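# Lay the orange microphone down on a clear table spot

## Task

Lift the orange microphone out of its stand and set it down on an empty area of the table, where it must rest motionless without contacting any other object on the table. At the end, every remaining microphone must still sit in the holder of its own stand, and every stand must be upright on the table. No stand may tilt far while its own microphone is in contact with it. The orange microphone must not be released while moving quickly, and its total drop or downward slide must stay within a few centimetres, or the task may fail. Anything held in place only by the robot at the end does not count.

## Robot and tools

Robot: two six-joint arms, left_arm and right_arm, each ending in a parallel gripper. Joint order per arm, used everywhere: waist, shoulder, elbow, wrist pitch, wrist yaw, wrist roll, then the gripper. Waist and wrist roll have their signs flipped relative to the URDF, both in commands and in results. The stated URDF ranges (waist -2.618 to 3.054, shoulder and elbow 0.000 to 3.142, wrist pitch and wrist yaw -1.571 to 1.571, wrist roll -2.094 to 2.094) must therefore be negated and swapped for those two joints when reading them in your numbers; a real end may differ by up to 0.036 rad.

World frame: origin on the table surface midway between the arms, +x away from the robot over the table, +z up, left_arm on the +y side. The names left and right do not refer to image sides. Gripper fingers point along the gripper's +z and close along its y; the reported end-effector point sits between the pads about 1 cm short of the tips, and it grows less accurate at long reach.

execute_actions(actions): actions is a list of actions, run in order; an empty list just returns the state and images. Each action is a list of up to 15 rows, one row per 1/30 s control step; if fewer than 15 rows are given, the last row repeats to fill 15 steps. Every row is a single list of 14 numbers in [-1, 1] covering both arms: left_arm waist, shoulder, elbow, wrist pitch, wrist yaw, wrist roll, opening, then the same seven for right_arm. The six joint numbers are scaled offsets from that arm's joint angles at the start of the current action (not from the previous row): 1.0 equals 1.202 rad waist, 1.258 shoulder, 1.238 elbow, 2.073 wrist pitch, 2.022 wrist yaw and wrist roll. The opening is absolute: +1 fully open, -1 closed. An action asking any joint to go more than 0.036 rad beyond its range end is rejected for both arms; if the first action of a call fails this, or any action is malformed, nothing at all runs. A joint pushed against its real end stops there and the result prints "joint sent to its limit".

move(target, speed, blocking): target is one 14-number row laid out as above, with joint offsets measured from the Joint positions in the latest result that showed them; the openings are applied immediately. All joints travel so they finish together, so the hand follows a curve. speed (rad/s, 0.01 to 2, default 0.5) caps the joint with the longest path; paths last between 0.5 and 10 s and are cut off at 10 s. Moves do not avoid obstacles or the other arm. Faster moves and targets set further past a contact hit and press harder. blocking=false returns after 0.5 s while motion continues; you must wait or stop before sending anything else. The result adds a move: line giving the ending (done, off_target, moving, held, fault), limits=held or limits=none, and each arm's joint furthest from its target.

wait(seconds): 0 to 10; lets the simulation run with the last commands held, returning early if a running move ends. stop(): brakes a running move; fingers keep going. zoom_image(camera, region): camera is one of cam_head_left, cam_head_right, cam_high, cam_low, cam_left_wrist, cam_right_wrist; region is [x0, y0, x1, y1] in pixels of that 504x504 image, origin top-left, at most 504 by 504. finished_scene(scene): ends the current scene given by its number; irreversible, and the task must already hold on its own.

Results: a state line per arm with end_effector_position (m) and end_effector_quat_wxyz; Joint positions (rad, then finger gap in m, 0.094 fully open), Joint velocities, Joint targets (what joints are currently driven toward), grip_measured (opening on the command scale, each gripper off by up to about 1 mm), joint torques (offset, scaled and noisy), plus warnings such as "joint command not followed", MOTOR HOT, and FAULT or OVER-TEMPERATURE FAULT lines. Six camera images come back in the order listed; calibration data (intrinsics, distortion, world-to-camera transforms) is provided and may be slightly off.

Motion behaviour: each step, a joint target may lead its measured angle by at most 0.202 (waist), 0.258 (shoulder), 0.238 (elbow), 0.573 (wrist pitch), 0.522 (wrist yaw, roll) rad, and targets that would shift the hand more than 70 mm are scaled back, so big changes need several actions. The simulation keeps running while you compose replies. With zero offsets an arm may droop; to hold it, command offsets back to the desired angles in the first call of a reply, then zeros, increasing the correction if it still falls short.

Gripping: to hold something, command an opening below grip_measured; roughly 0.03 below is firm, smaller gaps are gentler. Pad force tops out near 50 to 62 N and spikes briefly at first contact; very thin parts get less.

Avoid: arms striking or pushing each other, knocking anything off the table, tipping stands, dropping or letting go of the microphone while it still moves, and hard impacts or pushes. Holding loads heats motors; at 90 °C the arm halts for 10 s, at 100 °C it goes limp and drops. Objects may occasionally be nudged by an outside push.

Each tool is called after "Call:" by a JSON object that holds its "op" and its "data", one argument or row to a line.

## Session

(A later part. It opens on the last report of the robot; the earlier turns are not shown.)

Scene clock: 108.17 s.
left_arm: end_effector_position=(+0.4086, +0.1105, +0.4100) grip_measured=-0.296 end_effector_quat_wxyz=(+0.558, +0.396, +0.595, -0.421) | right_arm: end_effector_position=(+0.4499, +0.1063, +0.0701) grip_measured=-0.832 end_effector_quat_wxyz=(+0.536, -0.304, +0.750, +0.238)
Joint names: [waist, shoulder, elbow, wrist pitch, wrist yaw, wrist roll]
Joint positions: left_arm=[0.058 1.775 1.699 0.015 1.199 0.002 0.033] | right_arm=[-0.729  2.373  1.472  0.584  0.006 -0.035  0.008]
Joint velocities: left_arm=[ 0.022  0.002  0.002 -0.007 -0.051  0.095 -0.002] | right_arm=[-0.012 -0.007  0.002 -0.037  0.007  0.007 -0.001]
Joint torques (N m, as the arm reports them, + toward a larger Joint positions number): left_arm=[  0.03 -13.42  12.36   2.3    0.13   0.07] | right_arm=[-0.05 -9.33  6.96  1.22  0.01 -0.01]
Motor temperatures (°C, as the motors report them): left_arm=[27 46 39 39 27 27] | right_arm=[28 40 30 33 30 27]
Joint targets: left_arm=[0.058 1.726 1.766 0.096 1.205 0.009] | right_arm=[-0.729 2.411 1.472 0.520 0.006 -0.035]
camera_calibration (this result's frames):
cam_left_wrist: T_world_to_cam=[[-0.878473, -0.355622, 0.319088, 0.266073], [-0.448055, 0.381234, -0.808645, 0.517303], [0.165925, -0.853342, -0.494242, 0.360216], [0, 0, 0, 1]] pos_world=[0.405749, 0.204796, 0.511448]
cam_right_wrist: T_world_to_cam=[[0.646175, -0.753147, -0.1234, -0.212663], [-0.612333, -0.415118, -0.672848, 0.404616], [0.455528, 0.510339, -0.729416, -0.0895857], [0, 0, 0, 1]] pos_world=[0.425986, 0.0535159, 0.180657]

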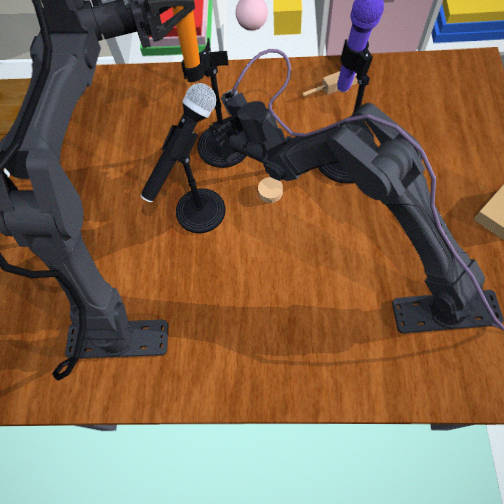

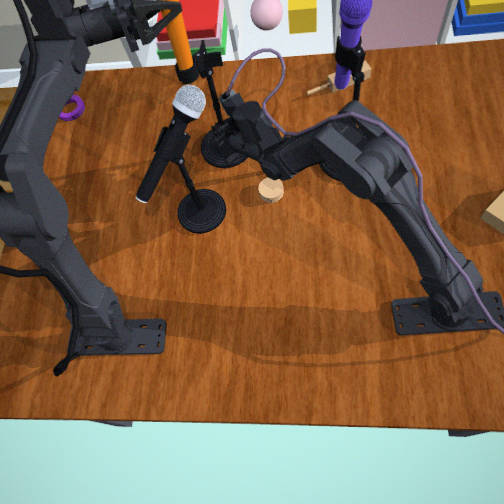

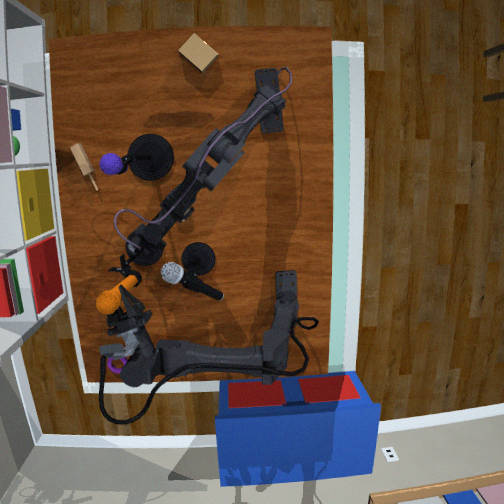

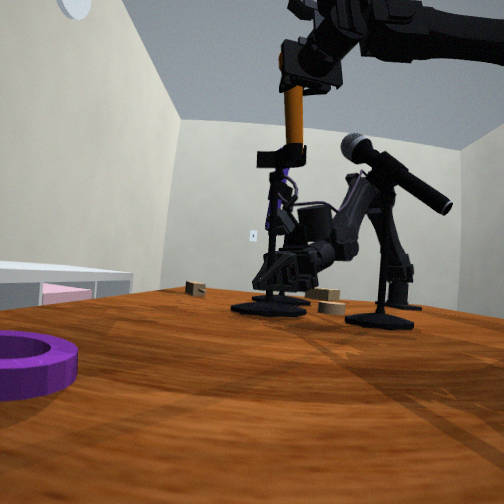

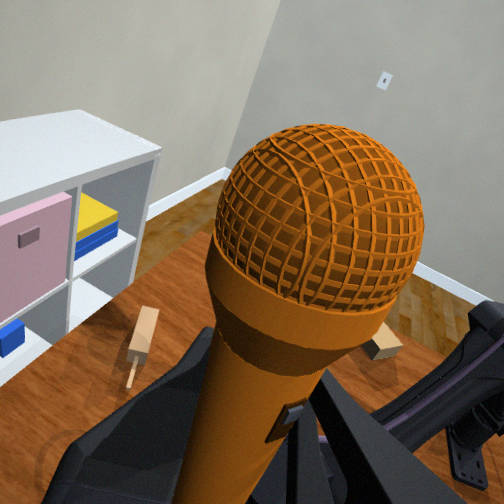

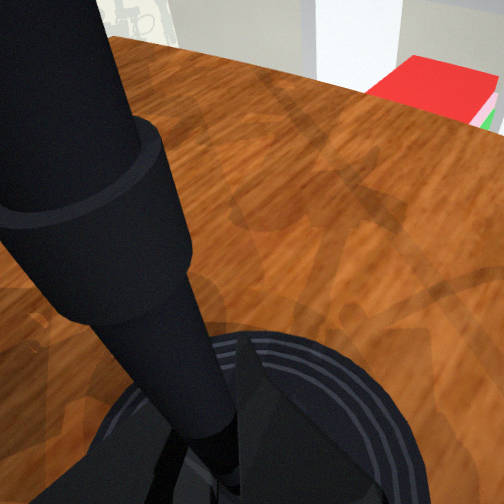

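Call:
{"op": "execute_actions", "data": {
  "actions": [
    [[0,-0.055,0.1,0.04,0,0,-0.36,0,0.04,0,-0.05,0,0,-0.9]],
    [[0,-0.045,0.09,0.03,0,0,-0.36,0,0.04,0,-0.05,0,0,-0.9]]
  ]
}}

Scene clock: 111.97 s.
left_arm: end_effector_position=(+0.3586, +0.1120, +0.5273) grip_measured=-0.296 end_effector_quat_wxyz=(+0.656, +0.461, +0.484, -0.350) | right_arm: end_effector_position=(+0.4486, +0.1069, +0.0683) grip_measured=-0.832 end_effector_quat_wxyz=(+0.537, -0.315, +0.748, +0.232)
Joint names: [waist, shoulder, elbow, wrist pitch, wrist yaw, wrist roll]
Joint positions: left_arm=[0.058 1.686 1.884 0.098 1.203 0.007 0.033] | right_arm=[-0.731  2.374  1.472  0.579  0.004 -0.01   0.008]
Joint velocities: left_arm=[ 0.007 -0.002 -0.017 -0.007  0.007  0.007 -0.   ] | right_arm=[ 0.022  0.002  0.002 -0.007  0.022 -0.051  0.001]
Joint torques (N m, as the arm reports them, + toward a larger Joint positions number): left_arm=[ 0.   -8.83  8.07  1.54 -0.13  0.  ] | right_arm=[-0.02 -8.41  6.95  0.85  0.   -0.07]
Motor temperatures (°C, as the motors report them): left_arm=[27 46 40 40 27 27] | right_arm=[28 41 30 33 30 27]
Joint targets: left_arm=[0.058 1.673 1.907 0.118 1.198 0.007] | right_arm=[-0.730 2.424 1.472 0.476 0.005 -0.017]
camera_calibration (this result's frames):
cam_left_wrist: T_world_to_cam=[[-0.936693, -0.350151, -0.000194628, 0.373955], [-0.138373, 0.370672, -0.918398, 0.537149], [0.321651, -0.86023, -0.395658, 0.320646], [0, 0, 0, 1]] pos_world=[0.321472, 0.207665, 0.620255]
cam_right_wrist: T_world_to_cam=[[0.655868, -0.748339, -0.0991228, -0.218041], [-0.599066, -0.436092, -0.671524, 0.39901], [0.459301, 0.499812, -0.734323, -0.0908501], [0, 0, 0, 1]] pos_world=[0.423767, 0.056244, 0.179618]

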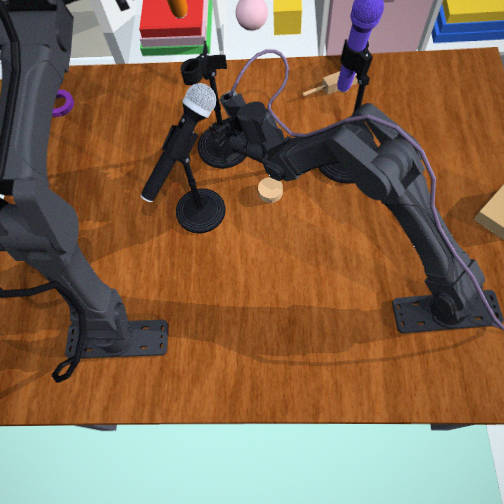

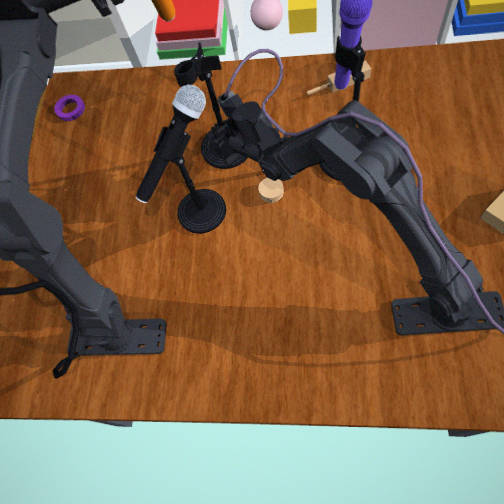

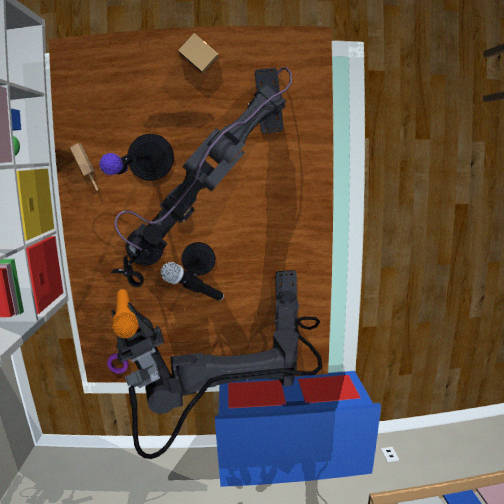

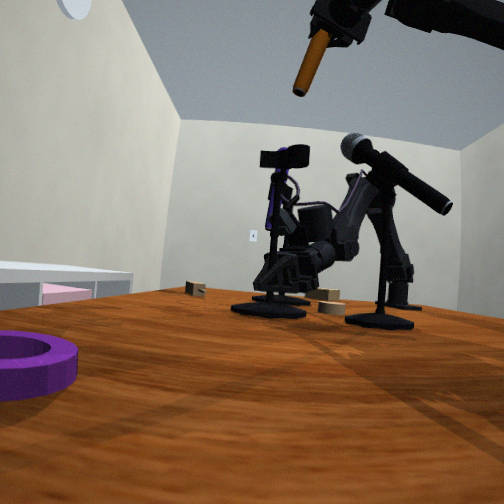

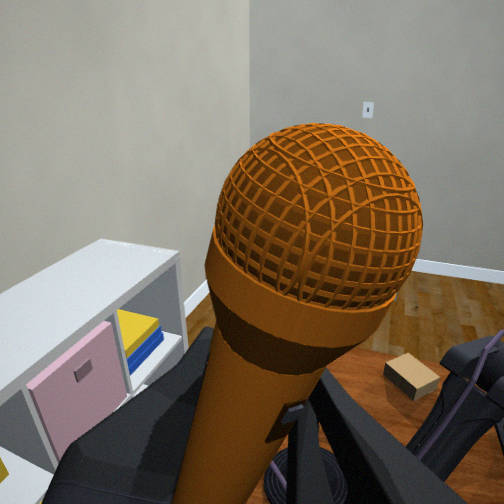

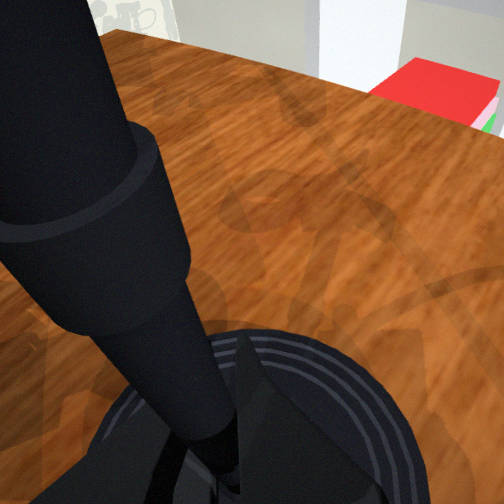

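Call:
{"op": "move", "data": {
  "target": [-0.13,0,0,-0.2,-0.595,0,-0.36,0,0,0,0,0,0,1],
  "speed": 0.8
}}

Call:
{"op": "move", "data": {
  "target": [0,0.305,-0.2,-0.4,0,0,-0.36,0,-0.33,-0.36,-0.06,0,0,1],
  "speed": 0.6
}}

Scene clock: 119.47 s.
left_arm: end_effector_position=(+0.4781, +0.3519, +0.4510) grip_measured=-0.296 end_effector_quat_wxyz=(+0.652, -0.044, +0.757, +0.032) | right_arm: end_effector_position=(+0.4490, +0.1073, +0.0705) grip_measured=+0.999 end_effector_quat_wxyz=(+0.539, -0.314, +0.746, +0.233)
Joint names: [waist, shoulder, elbow, wrist pitch, wrist yaw, wrist roll]
Joint positions: left_arm=[-0.094  1.686  1.884 -0.347  0.01   0.007  0.033] | right_arm=[-0.731  2.373  1.472  0.586  0.004 -0.01   0.094]
Joint velocities: left_arm=[ 0.002 -0.007  0.002 -0.066  0.007 -0.11  -0.   ] | right_arm=[ 0.007 -0.007 -0.002  0.037  0.022 -0.037 -0.001]
Joint torques (N m, as the arm reports them, + toward a larger Joint positions number): left_arm=[-0.36 -8.32  6.74  2.21 -0.05  0.  ] | right_arm=[ -0.06 -12.02   6.96   1.77   0.    -0.01]
Motor temperatures (°C, as the motors report them): left_arm=[27 44 38 39 27 27] | right_arm=[28 42 30 33 30 27]
Joint targets: left_arm=[-0.098 1.686 1.884 -0.316 -0.001 0.007] | right_arm=[-0.731 2.374 1.472 0.578 0.005 -0.010]
move: off_target (left_arm); limits=none; left_arm: farthest joint: the wrist pitch, 0.031 radians from its target (0.415 radians at the start); right_arm: farthest joint: the wrist pitch, 0.007 radians from its target (0.000 radians at the start)
camera_calibration (this result's frames):
cam_left_wrist: T_world_to_cam=[[0.181099, -0.947765, 0.262574, 0.127234], [-0.577223, -0.318598, -0.75187, 0.771976], [0.796252, -0.0154006, -0.60477, 0.0285901], [0, 0, 0, 1]] pos_world=[0.399796, 0.366979, 0.564308]
cam_right_wrist: T_world_to_cam=[[0.656417, -0.747761, -0.0998481, -0.218027], [-0.595345, -0.432174, -0.67734, 0.399238], [0.463337, 0.504062, -0.728863, -0.0923065], [0, 0, 0, 1]] pos_world=[0.42357, 0.0560364, 0.181372]

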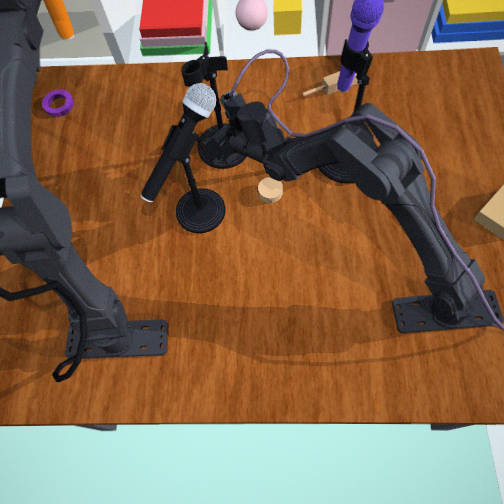

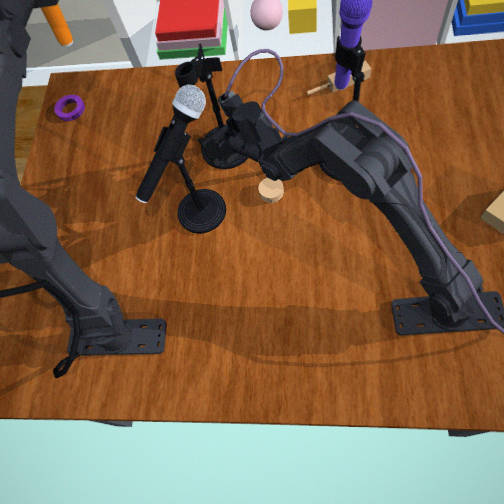

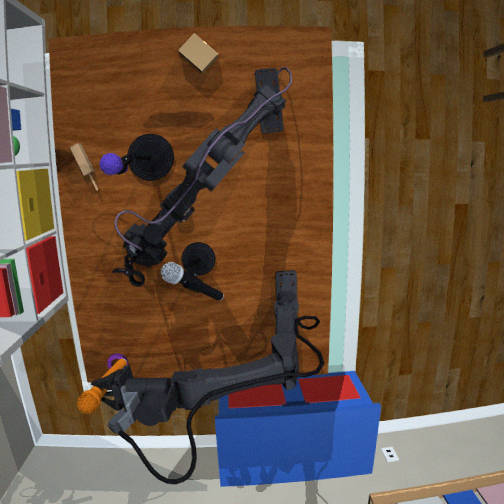

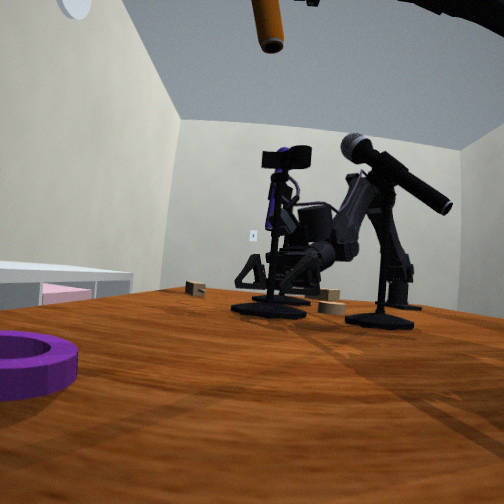

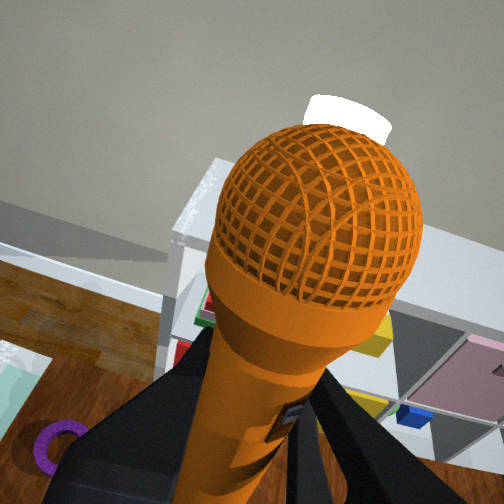

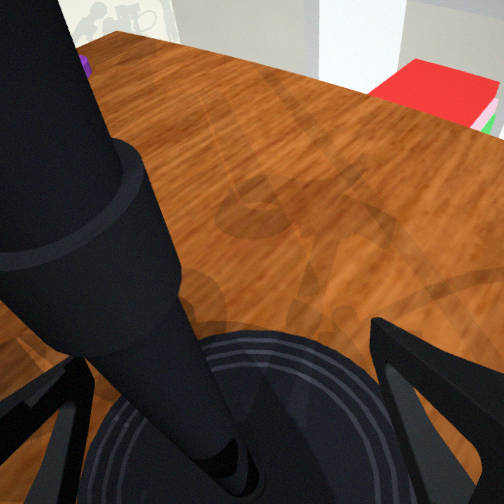

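Scene clock: 121.50 s.
left_arm: end_effector_position=(+0.3402, +0.3356, +0.0475) grip_measured=-0.296 end_effector_quat_wxyz=(-0.021, -0.062, +0.998, -0.006) | right_arm: end_effector_position=(+0.3779, +0.0325, +0.0937) grip_measured=+0.999 end_effector_quat_wxyz=(+0.490, -0.329, +0.779, +0.211)
Joint names: [waist, shoulder, elbow, wrist pitch, wrist yaw, wrist roll]
Joint positions: left_arm=[-0.094  2.084  1.633 -1.162  0.01   0.007  0.033] | right_arm=[-0.731  1.973  1.042  0.486  0.004 -0.01   0.094]
Joint velocities: left_arm=[ 0.002 -0.002 -0.002  0.022 -0.066 -0.007  0.   ] | right_arm=[-0.007  0.032 -0.007  0.037 -0.022  0.007 -0.001]
Joint torques (N m, as the arm reports them, + toward a larger Joint positions number): left_arm=[  0.04 -12.01   5.94   0.11   0.03  -0.01] | right_arm=[ -0.05 -10.33   5.48   1.55   0.    -0.01]
Motor temperatures (°C, as the motors report them): left_arm=[27 44 38 39 27 27] | right_arm=[28 43 30 34 30 27]
Joint targets: left_arm=[-0.094 2.069 1.636 -1.176 0.010 0.007] | right_arm=[-0.731 1.957 1.026 0.461 0.004 -0.010]
move: off_target (right_arm); limits=none; left_arm: farthest joint: the shoulder, 0.015 radians from its target (0.384 radians at the start); right_arm: farthest joint: the wrist pitch, 0.024 radians from its target (0.124 radians at the start)
camera_calibration (this result's frames):
cam_left_wrist: T_world_to_cam=[[0.379492, -0.924319, -0.0402627, 0.181745], [-0.777822, -0.342305, 0.527086, 0.399239], [-0.500978, -0.168708, -0.848858, 0.398417], [0, 0, 0, 1]] pos_world=[0.441164, 0.371867, 0.135083]
cam_right_wrist: T_world_to_cam=[[0.647999, -0.756625, -0.0872728, -0.222715], [-0.651795, -0.49161, -0.577479, 0.354258], [0.394031, 0.43109, -0.811727, 0.0315943], [0, 0, 0, 1]] pos_world=[0.362774, -0.00797471, 0.210786]

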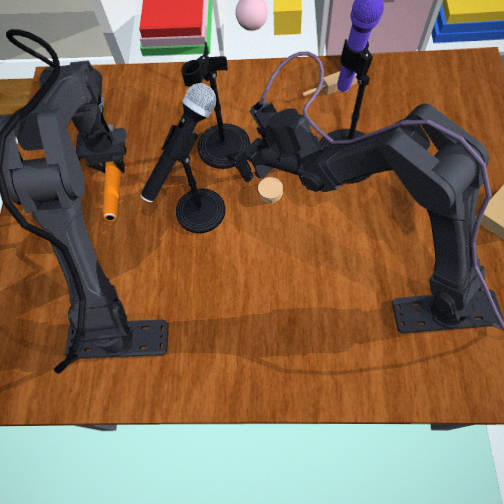

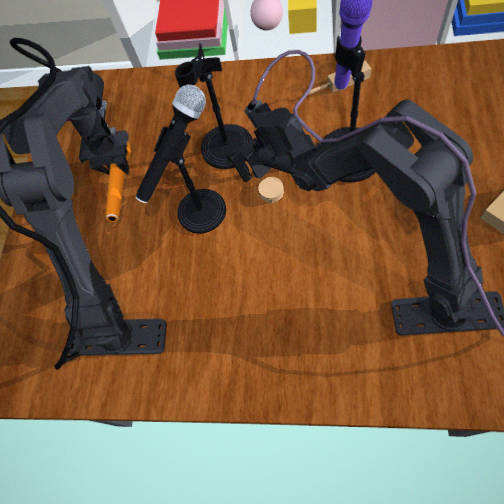

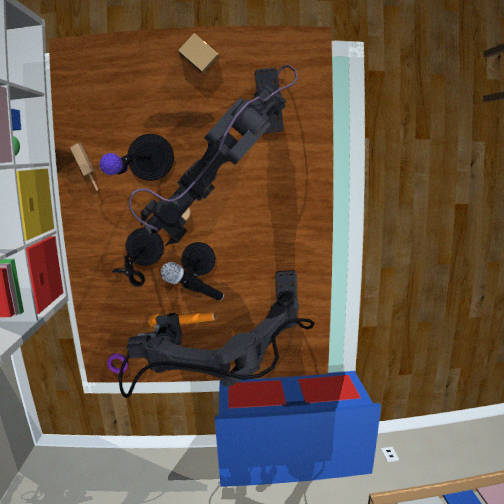

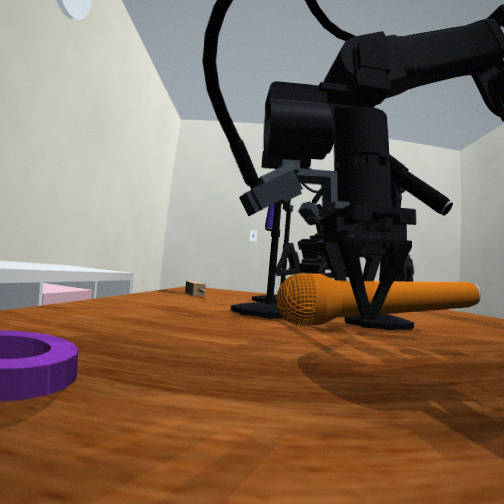

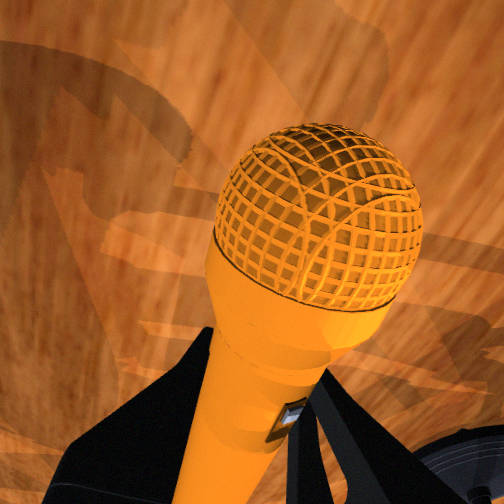

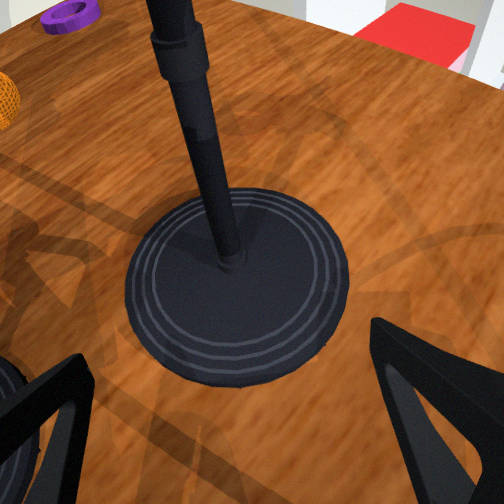

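Lower ~2.3 cm and tilt tail down.

Call:
{"op": "move", "data": {
  "target": [0,0.04,0,0.09,0,0,-0.36,0,0,0,0,0,0,1],
  "speed": 0.15
}}

Scene clock: 125.20 s.
left_arm: end_effector_position=(+0.3787, +0.3402, +0.0270) grip_measured=-0.296 end_effector_quat_wxyz=(+0.039, -0.062, +0.997, -0.003) | right_arm: end_effector_position=(+0.3781, +0.0328, +0.0944) grip_measured=+0.999 end_effector_quat_wxyz=(+0.491, -0.328, +0.778, +0.212)
Joint names: [waist, shoulder, elbow, wrist pitch, wrist yaw, wrist roll]
Joint positions: left_arm=[-0.094  2.139  1.633 -0.987  0.01   0.007  0.033] | right_arm=[-0.731  1.973  1.042  0.489  0.004 -0.01   0.094]
Joint velocities: left_arm=[ 0.017  0.007 -0.002 -0.022 -0.022 -0.007  0.001] | right_arm=[ 0.017 -0.007  0.007 -0.037  0.037  0.007 -0.001]
Joint torques (N m, as the arm reports them, + toward a larger Joint positions number): left_arm=[  0.02 -11.72   5.73   0.58   0.04   0.  ] | right_arm=[-0.06 -9.17  6.77  1.75  0.   -0.01]
Motor temperatures (°C, as the motors report them): left_arm=[27 44 37 38 27 27] | right_arm=[28 43 30 34 30 27]
Joint targets: left_arm=[-0.094 2.135 1.633 -0.975 0.010 0.007] | right_arm=[-0.731 1.973 1.042 0.486 0.004 -0.010]
move: done; limits=none; left_arm: farthest joint: the wrist pitch, 0.012 radians from its target (0.187 radians at the start); right_arm: farthest joint: the wrist pitch, 0.003 radians from its target (0.000 radians at the start)
camera_calibration (this result's frames):
cam_left_wrist: T_world_to_cam=[[0.382357, -0.92398, -0.00800618, 0.168432], [-0.834428, -0.348995, 0.426535, 0.467985], [-0.396904, -0.156408, -0.904435, 0.359053], [0, 0, 0, 1]] pos_world=[0.468609, 0.375111, 0.126477]
cam_right_wrist: T_world_to_cam=[[0.648183, -0.756431, -0.0875847, -0.222668], [-0.650579, -0.49033, -0.579934, 0.354647], [0.395735, 0.432884, -0.809941, 0.031088], [0, 0, 0, 1]] pos_world=[0.362753, -0.00799705, 0.211349]

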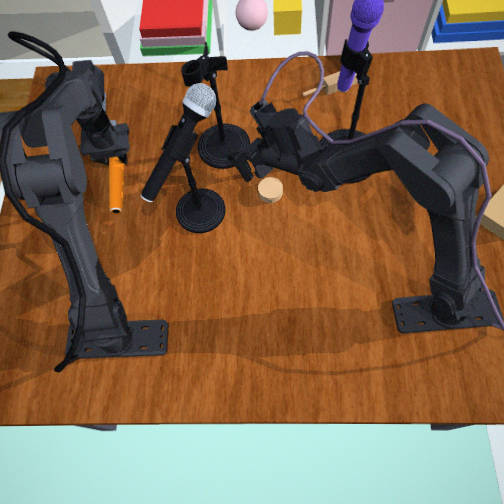

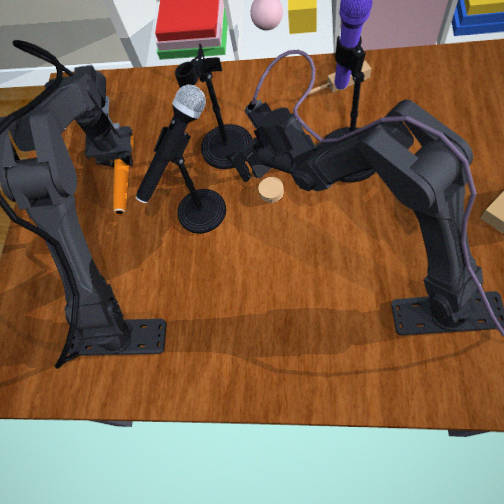

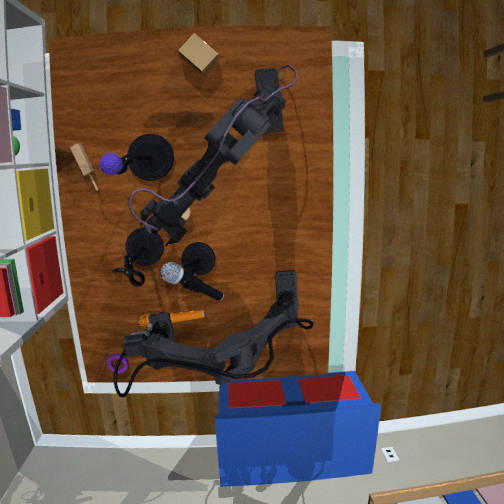

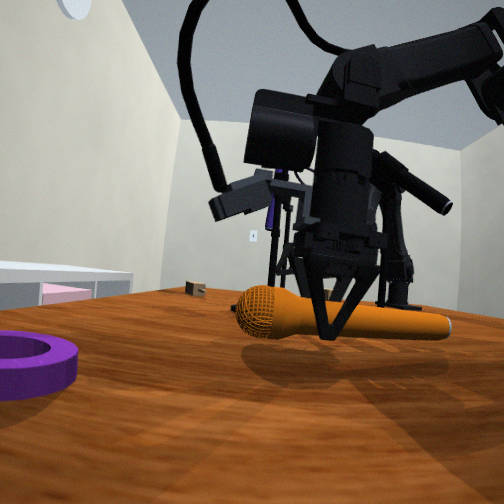

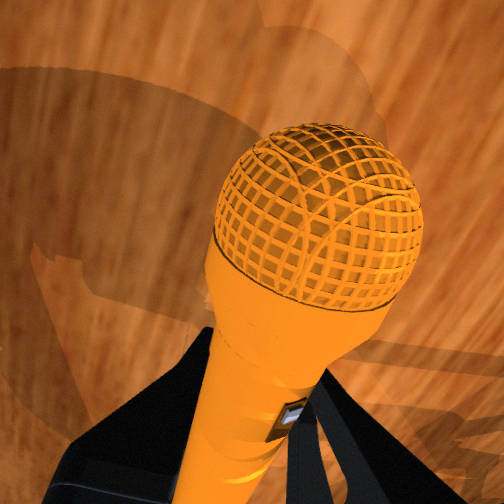

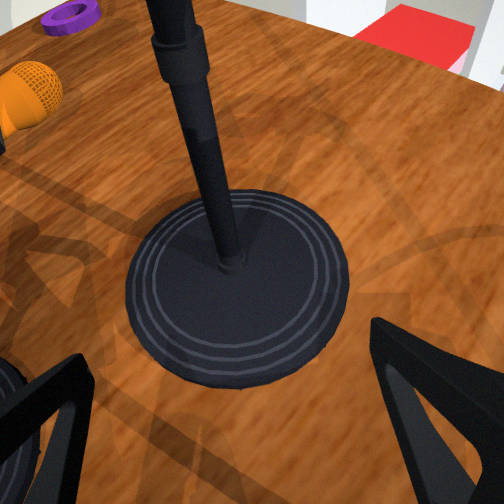

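Call:
{"op": "move", "data": {
  "target": [0,0.02,0,0.005,0,0,-0.36,0,0,0,0,0,0,1],
  "speed": 0.05
}}

Call:
{"op": "move", "data": {
  "target": [0,0,0,0,0,0,0.6,0,0,0,0,0,0,1]
}}

Call:
{"op": "move", "data": {
  "target": [0,-0.2,0,0,0,0,0.6,0,0,0,0,0,0,1]
}}

Scene clock: 128.53 s.
left_arm: end_effector_position=(+0.3778, +0.3401, +0.0223) grip_measured=-0.296 end_effector_quat_wxyz=(+0.033, -0.062, +0.998, -0.003) | right_arm: end_effector_position=(+0.3784, +0.0330, +0.0951) grip_measured=+0.999 end_effector_quat_wxyz=(+0.492, -0.328, +0.778, +0.212)
Joint names: [waist, shoulder, elbow, wrist pitch, wrist yaw, wrist roll]
Joint positions: left_arm=[-0.094  2.151  1.633 -0.987  0.01   0.007  0.033] | right_arm=[-0.731  1.973  1.042  0.492  0.004 -0.01   0.094]
Joint velocities: left_arm=[ 0.007 -0.017  0.007  0.037 -0.051  0.022 -0.   ] | right_arm=[ 0.002  0.017 -0.012  0.095  0.007  0.007 -0.001]
Joint torques (N m, as the arm reports them, + toward a larger Joint positions number): left_arm=[  0.03 -10.37   5.74   0.54   0.03   0.  ] | right_arm=[-0.05 -9.18  6.78  1.75  0.   -0.01]
Motor temperatures (°C, as the motors report them): left_arm=[27 44 36 37 27 27] | right_arm=[28 43 30 35 30 27]
Joint targets: left_arm=[-0.094 2.164 1.633 -0.977 0.010 0.007] | right_arm=[-0.731 1.973 1.042 0.489 0.004 -0.010]
move: done; limits=none; left_arm: farthest joint: the shoulder, 0.013 radians from its target (0.025 radians at the start); right_arm: farthest joint: the wrist pitch, 0.003 radians from its target (0.000 radians at the start)
camera_calibration (this result's frames):
cam_left_wrist: T_world_to_cam=[[0.382253, -0.923992, -0.0110067, 0.168755], [-0.829689, -0.348435, 0.436129, 0.467019], [-0.406815, -0.157579, -0.899817, 0.358403], [0, 0, 0, 1]] pos_world=[0.468778, 0.375131, 0.120674]
cam_right_wrist: T_world_to_cam=[[0.648367, -0.756237, -0.0878959, -0.222622], [-0.649358, -0.489044, -0.582384, 0.355033], [0.397435, 0.434674, -0.808148, 0.0305806], [0, 0, 0, 1]] pos_world=[0.36273, -0.00802063, 0.211912]

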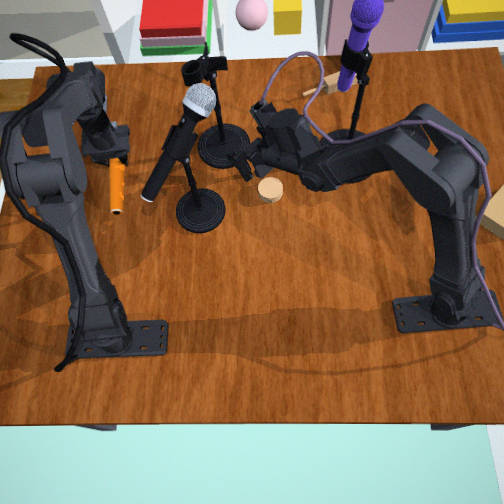

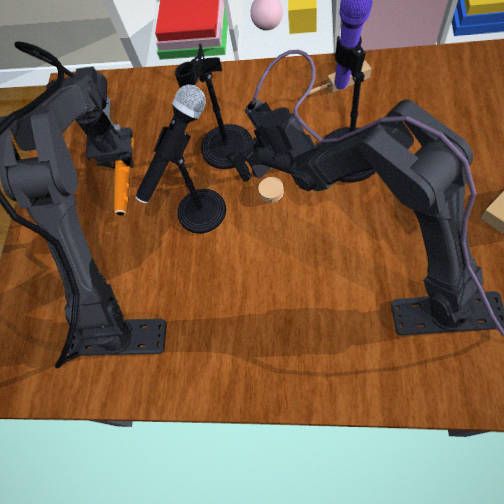

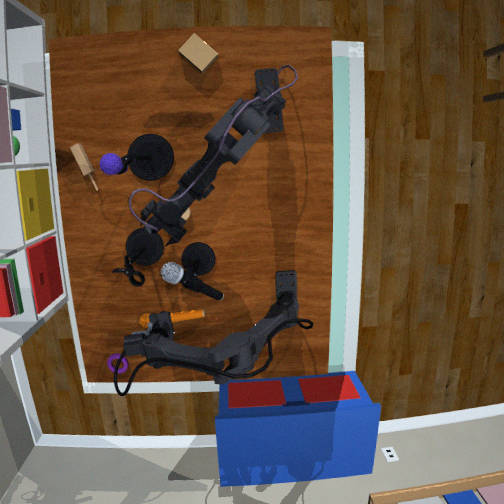

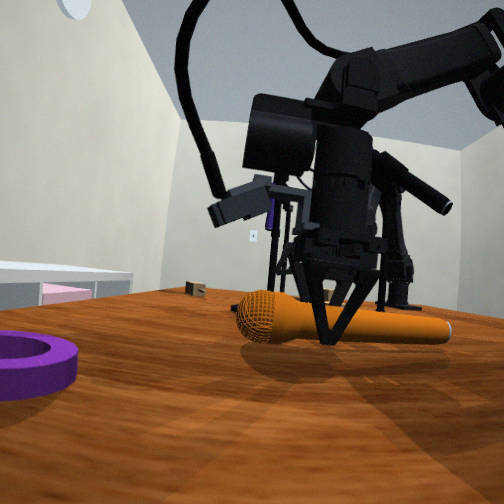

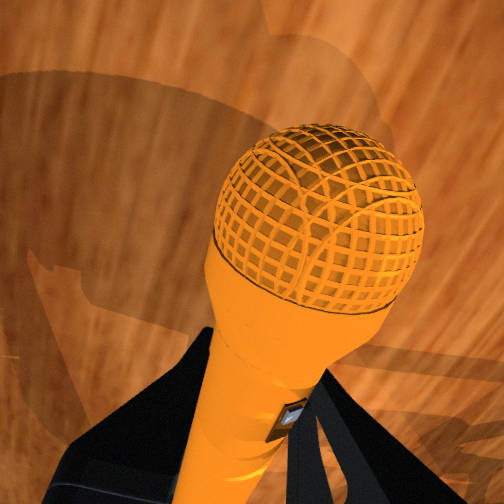

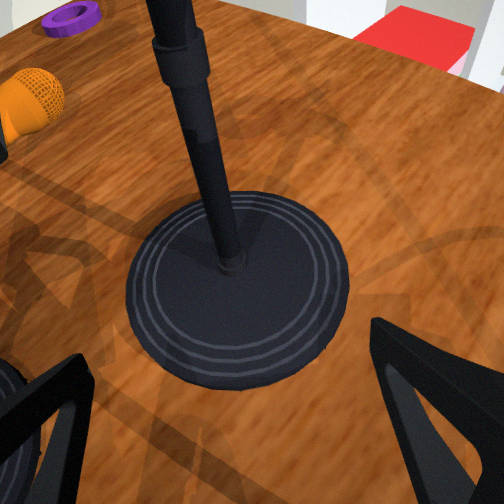

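Scene clock: 129.03 s.
left_arm: end_effector_position=(+0.3778, +0.3401, +0.0223) grip_measured=+0.597 end_effector_quat_wxyz=(+0.033, -0.062, +0.998, -0.003) | right_arm: end_effector_position=(+0.3786, +0.0332, +0.0957) grip_measured=+0.999 end_effector_quat_wxyz=(+0.493, -0.328, +0.777, +0.213)
Joint names: [waist, shoulder, elbow, wrist pitch, wrist yaw, wrist roll]
Joint positions: left_arm=[-0.094  2.151  1.633 -0.987  0.01   0.007  0.075] | right_arm=[-0.731  1.973  1.042  0.495  0.004 -0.01   0.094]
Joint velocities: left_arm=[-0.012 -0.012  0.012 -0.037 -0.037  0.037  0.001] | right_arm=[ 0.017 -0.007 -0.007 -0.007 -0.007 -0.022  0.   ]
Joint torques (N m, as the arm reports them, + toward a larger Joint positions number): left_arm=[  0.03 -11.46   5.7    0.44   0.04   0.  ] | right_arm=[-0.08 -9.17  6.77  1.75  0.   -0.01]
Motor temperatures (°C, as the motors report them): left_arm=[27 44 36 37 27 27] | right_arm=[28 43 30 35 30 27]
Joint targets: left_arm=[-0.094 2.151 1.633 -0.987 0.010 0.007] | right_arm=[-0.731 1.973 1.042 0.492 0.004 -0.010]
move: done; limits=none; left_arm: farthest joint: the waist, 0.000 radians from its target (0.000 radians at the start); right_arm: farthest joint: the wrist pitch, 0.003 radians from its target (0.000 radians at the start)
camera_calibration (this result's frames):
cam_left_wrist: T_world_to_cam=[[0.382253, -0.923992, -0.0110067, 0.168755], [-0.829689, -0.348435, 0.436129, 0.467019], [-0.406815, -0.157579, -0.899817, 0.358403], [0, 0, 0, 1]] pos_world=[0.468778, 0.375131, 0.120674]
cam_right_wrist: T_world_to_cam=[[0.648529, -0.756067, -0.0881675, -0.222581], [-0.648285, -0.487914, -0.584523, 0.355371], [0.39892, 0.436238, -0.806573, 0.0301357], [0, 0, 0, 1]] pos_world=[0.36271, -0.00804228, 0.212404]

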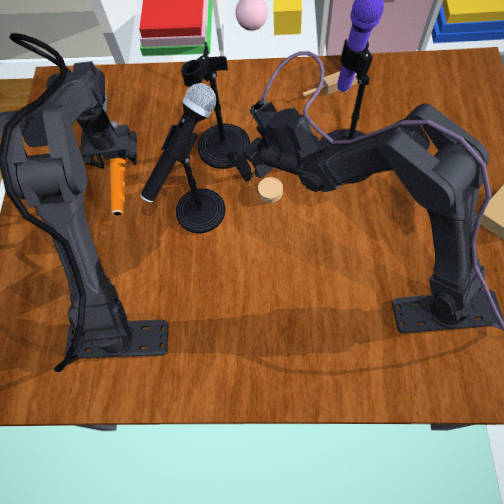

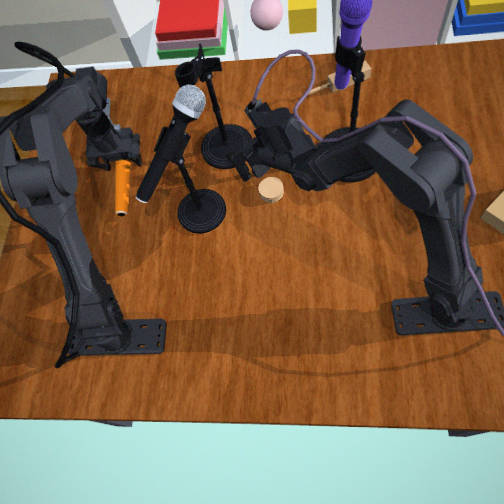

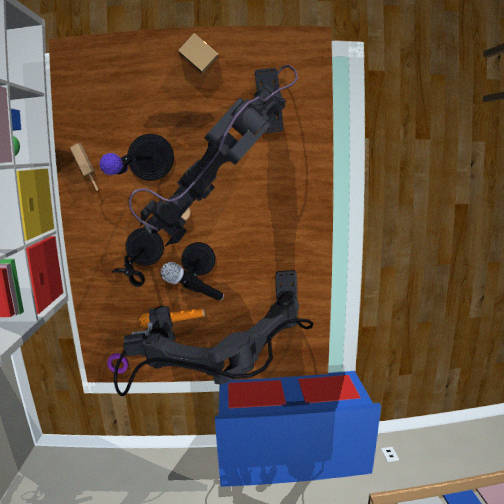

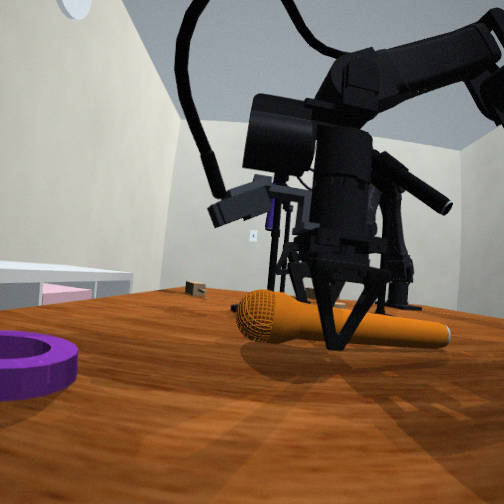

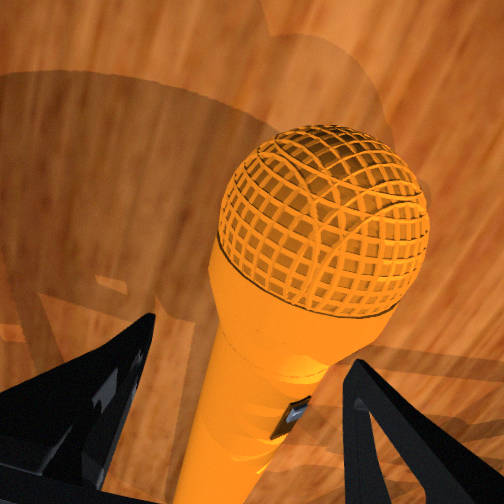

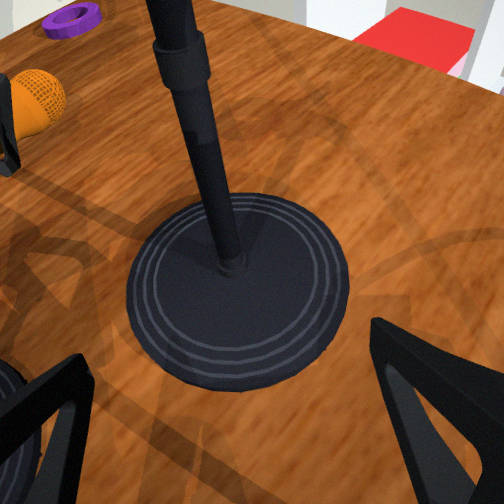

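Scene clock: 129.97 s.
left_arm: end_effector_position=(+0.3890, +0.3414, +0.1223) grip_measured=+0.597 end_effector_quat_wxyz=(+0.154, -0.061, +0.986, +0.004) | right_arm: end_effector_position=(+0.3788, +0.0334, +0.0964) grip_measured=+0.999 end_effector_quat_wxyz=(+0.495, -0.328, +0.776, +0.213)
Joint names: [waist, shoulder, elbow, wrist pitch, wrist yaw, wrist roll]
Joint positions: left_arm=[-0.094  1.908  1.633 -0.987  0.01   0.007  0.075] | right_arm=[-0.731  1.973  1.042  0.498  0.004 -0.01   0.094]
Joint velocities: left_arm=[ 0.007 -0.012 -0.022  0.051 -0.066  0.095  0.   ] | right_arm=[ 0.007 -0.027 -0.002 -0.022 -0.051  0.037  0.   ]
Joint torques (N m, as the arm reports them, + toward a larger Joint positions number): left_arm=[  0.02 -10.69   6.38   0.86   0.03   0.  ] | right_arm=[-0.06 -9.18  6.78  1.76  0.01 -0.01]
Motor temperatures (°C, as the motors report them): left_arm=[27 45 36 37 27 27] | right_arm=[28 43 30 35 30 27]
Joint targets: left_arm=[-0.094 1.899 1.633 -0.987 0.010 0.007] | right_arm=[-0.731 1.973 1.042 0.495 0.004 -0.010]
move: done; limits=none; left_arm: farthest joint: the shoulder, 0.008 radians from its target (0.252 radians at the start); right_arm: farthest joint: the wrist pitch, 0.003 radians from its target (0.000 radians at the start)
camera_calibration (this result's frames):
cam_left_wrist: T_world_to_cam=[[0.376971, -0.924617, 0.0545639, 0.161044], [-0.90867, -0.357769, 0.21522, 0.494072], [-0.179475, -0.130712, -0.97504, 0.364791], [0, 0, 0, 1]] pos_world=[0.45371, 0.37335, 0.240565]
cam_right_wrist: T_world_to_cam=[[0.648715, -0.755871, -0.0884772, -0.222535], [-0.647054, -0.486618, -0.586962, 0.355754], [0.400613, 0.438021, -0.804765, 0.029626], [0, 0, 0, 1]] pos_world=[0.362685, -0.00806819, 0.212967]

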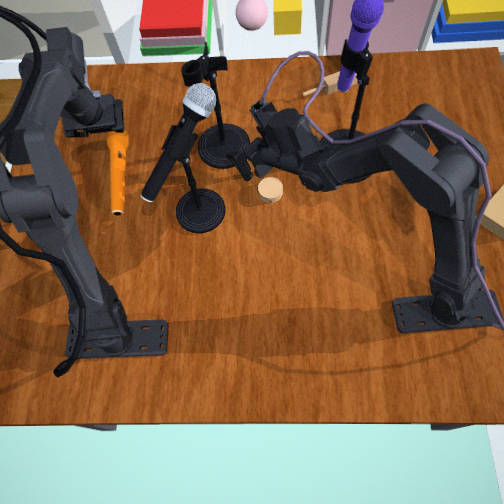

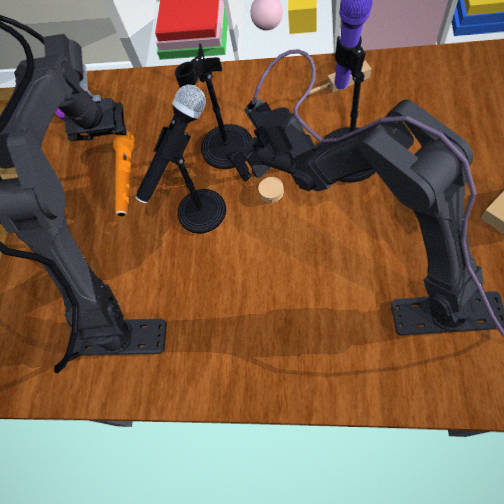

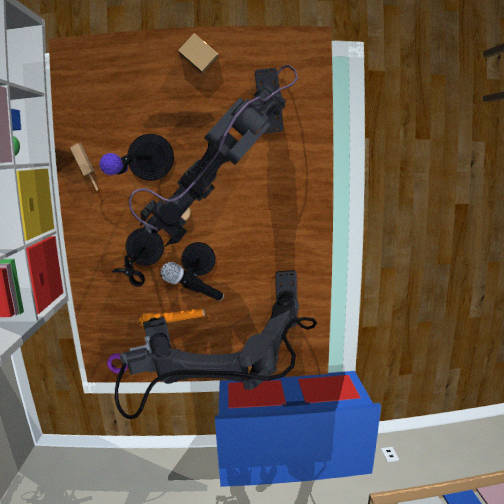

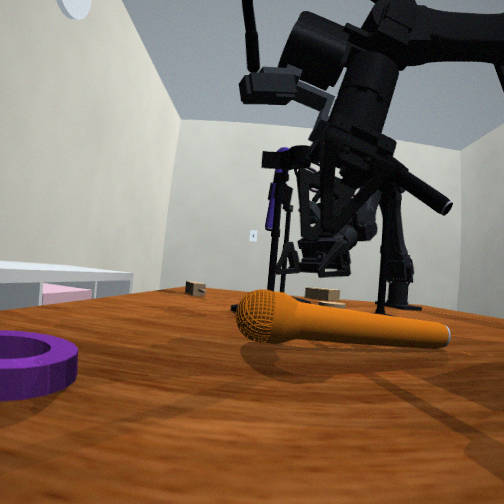

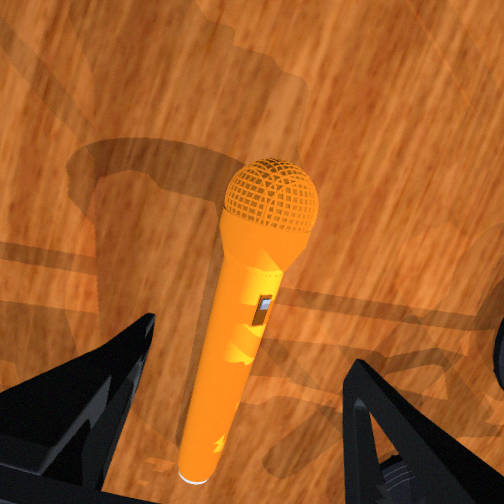

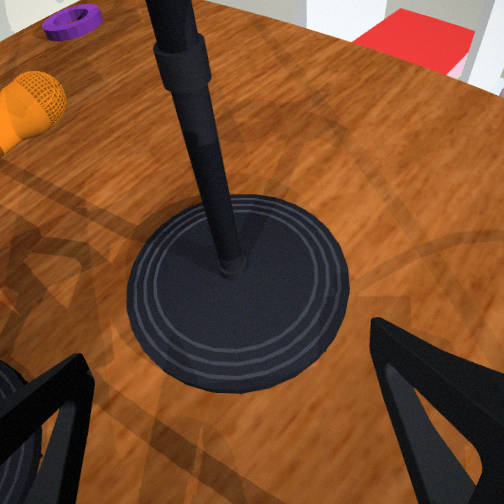

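Call:
{"op": "finished_scene", "data": {
  "scene": 1
}}

The scene is finished: the task was done.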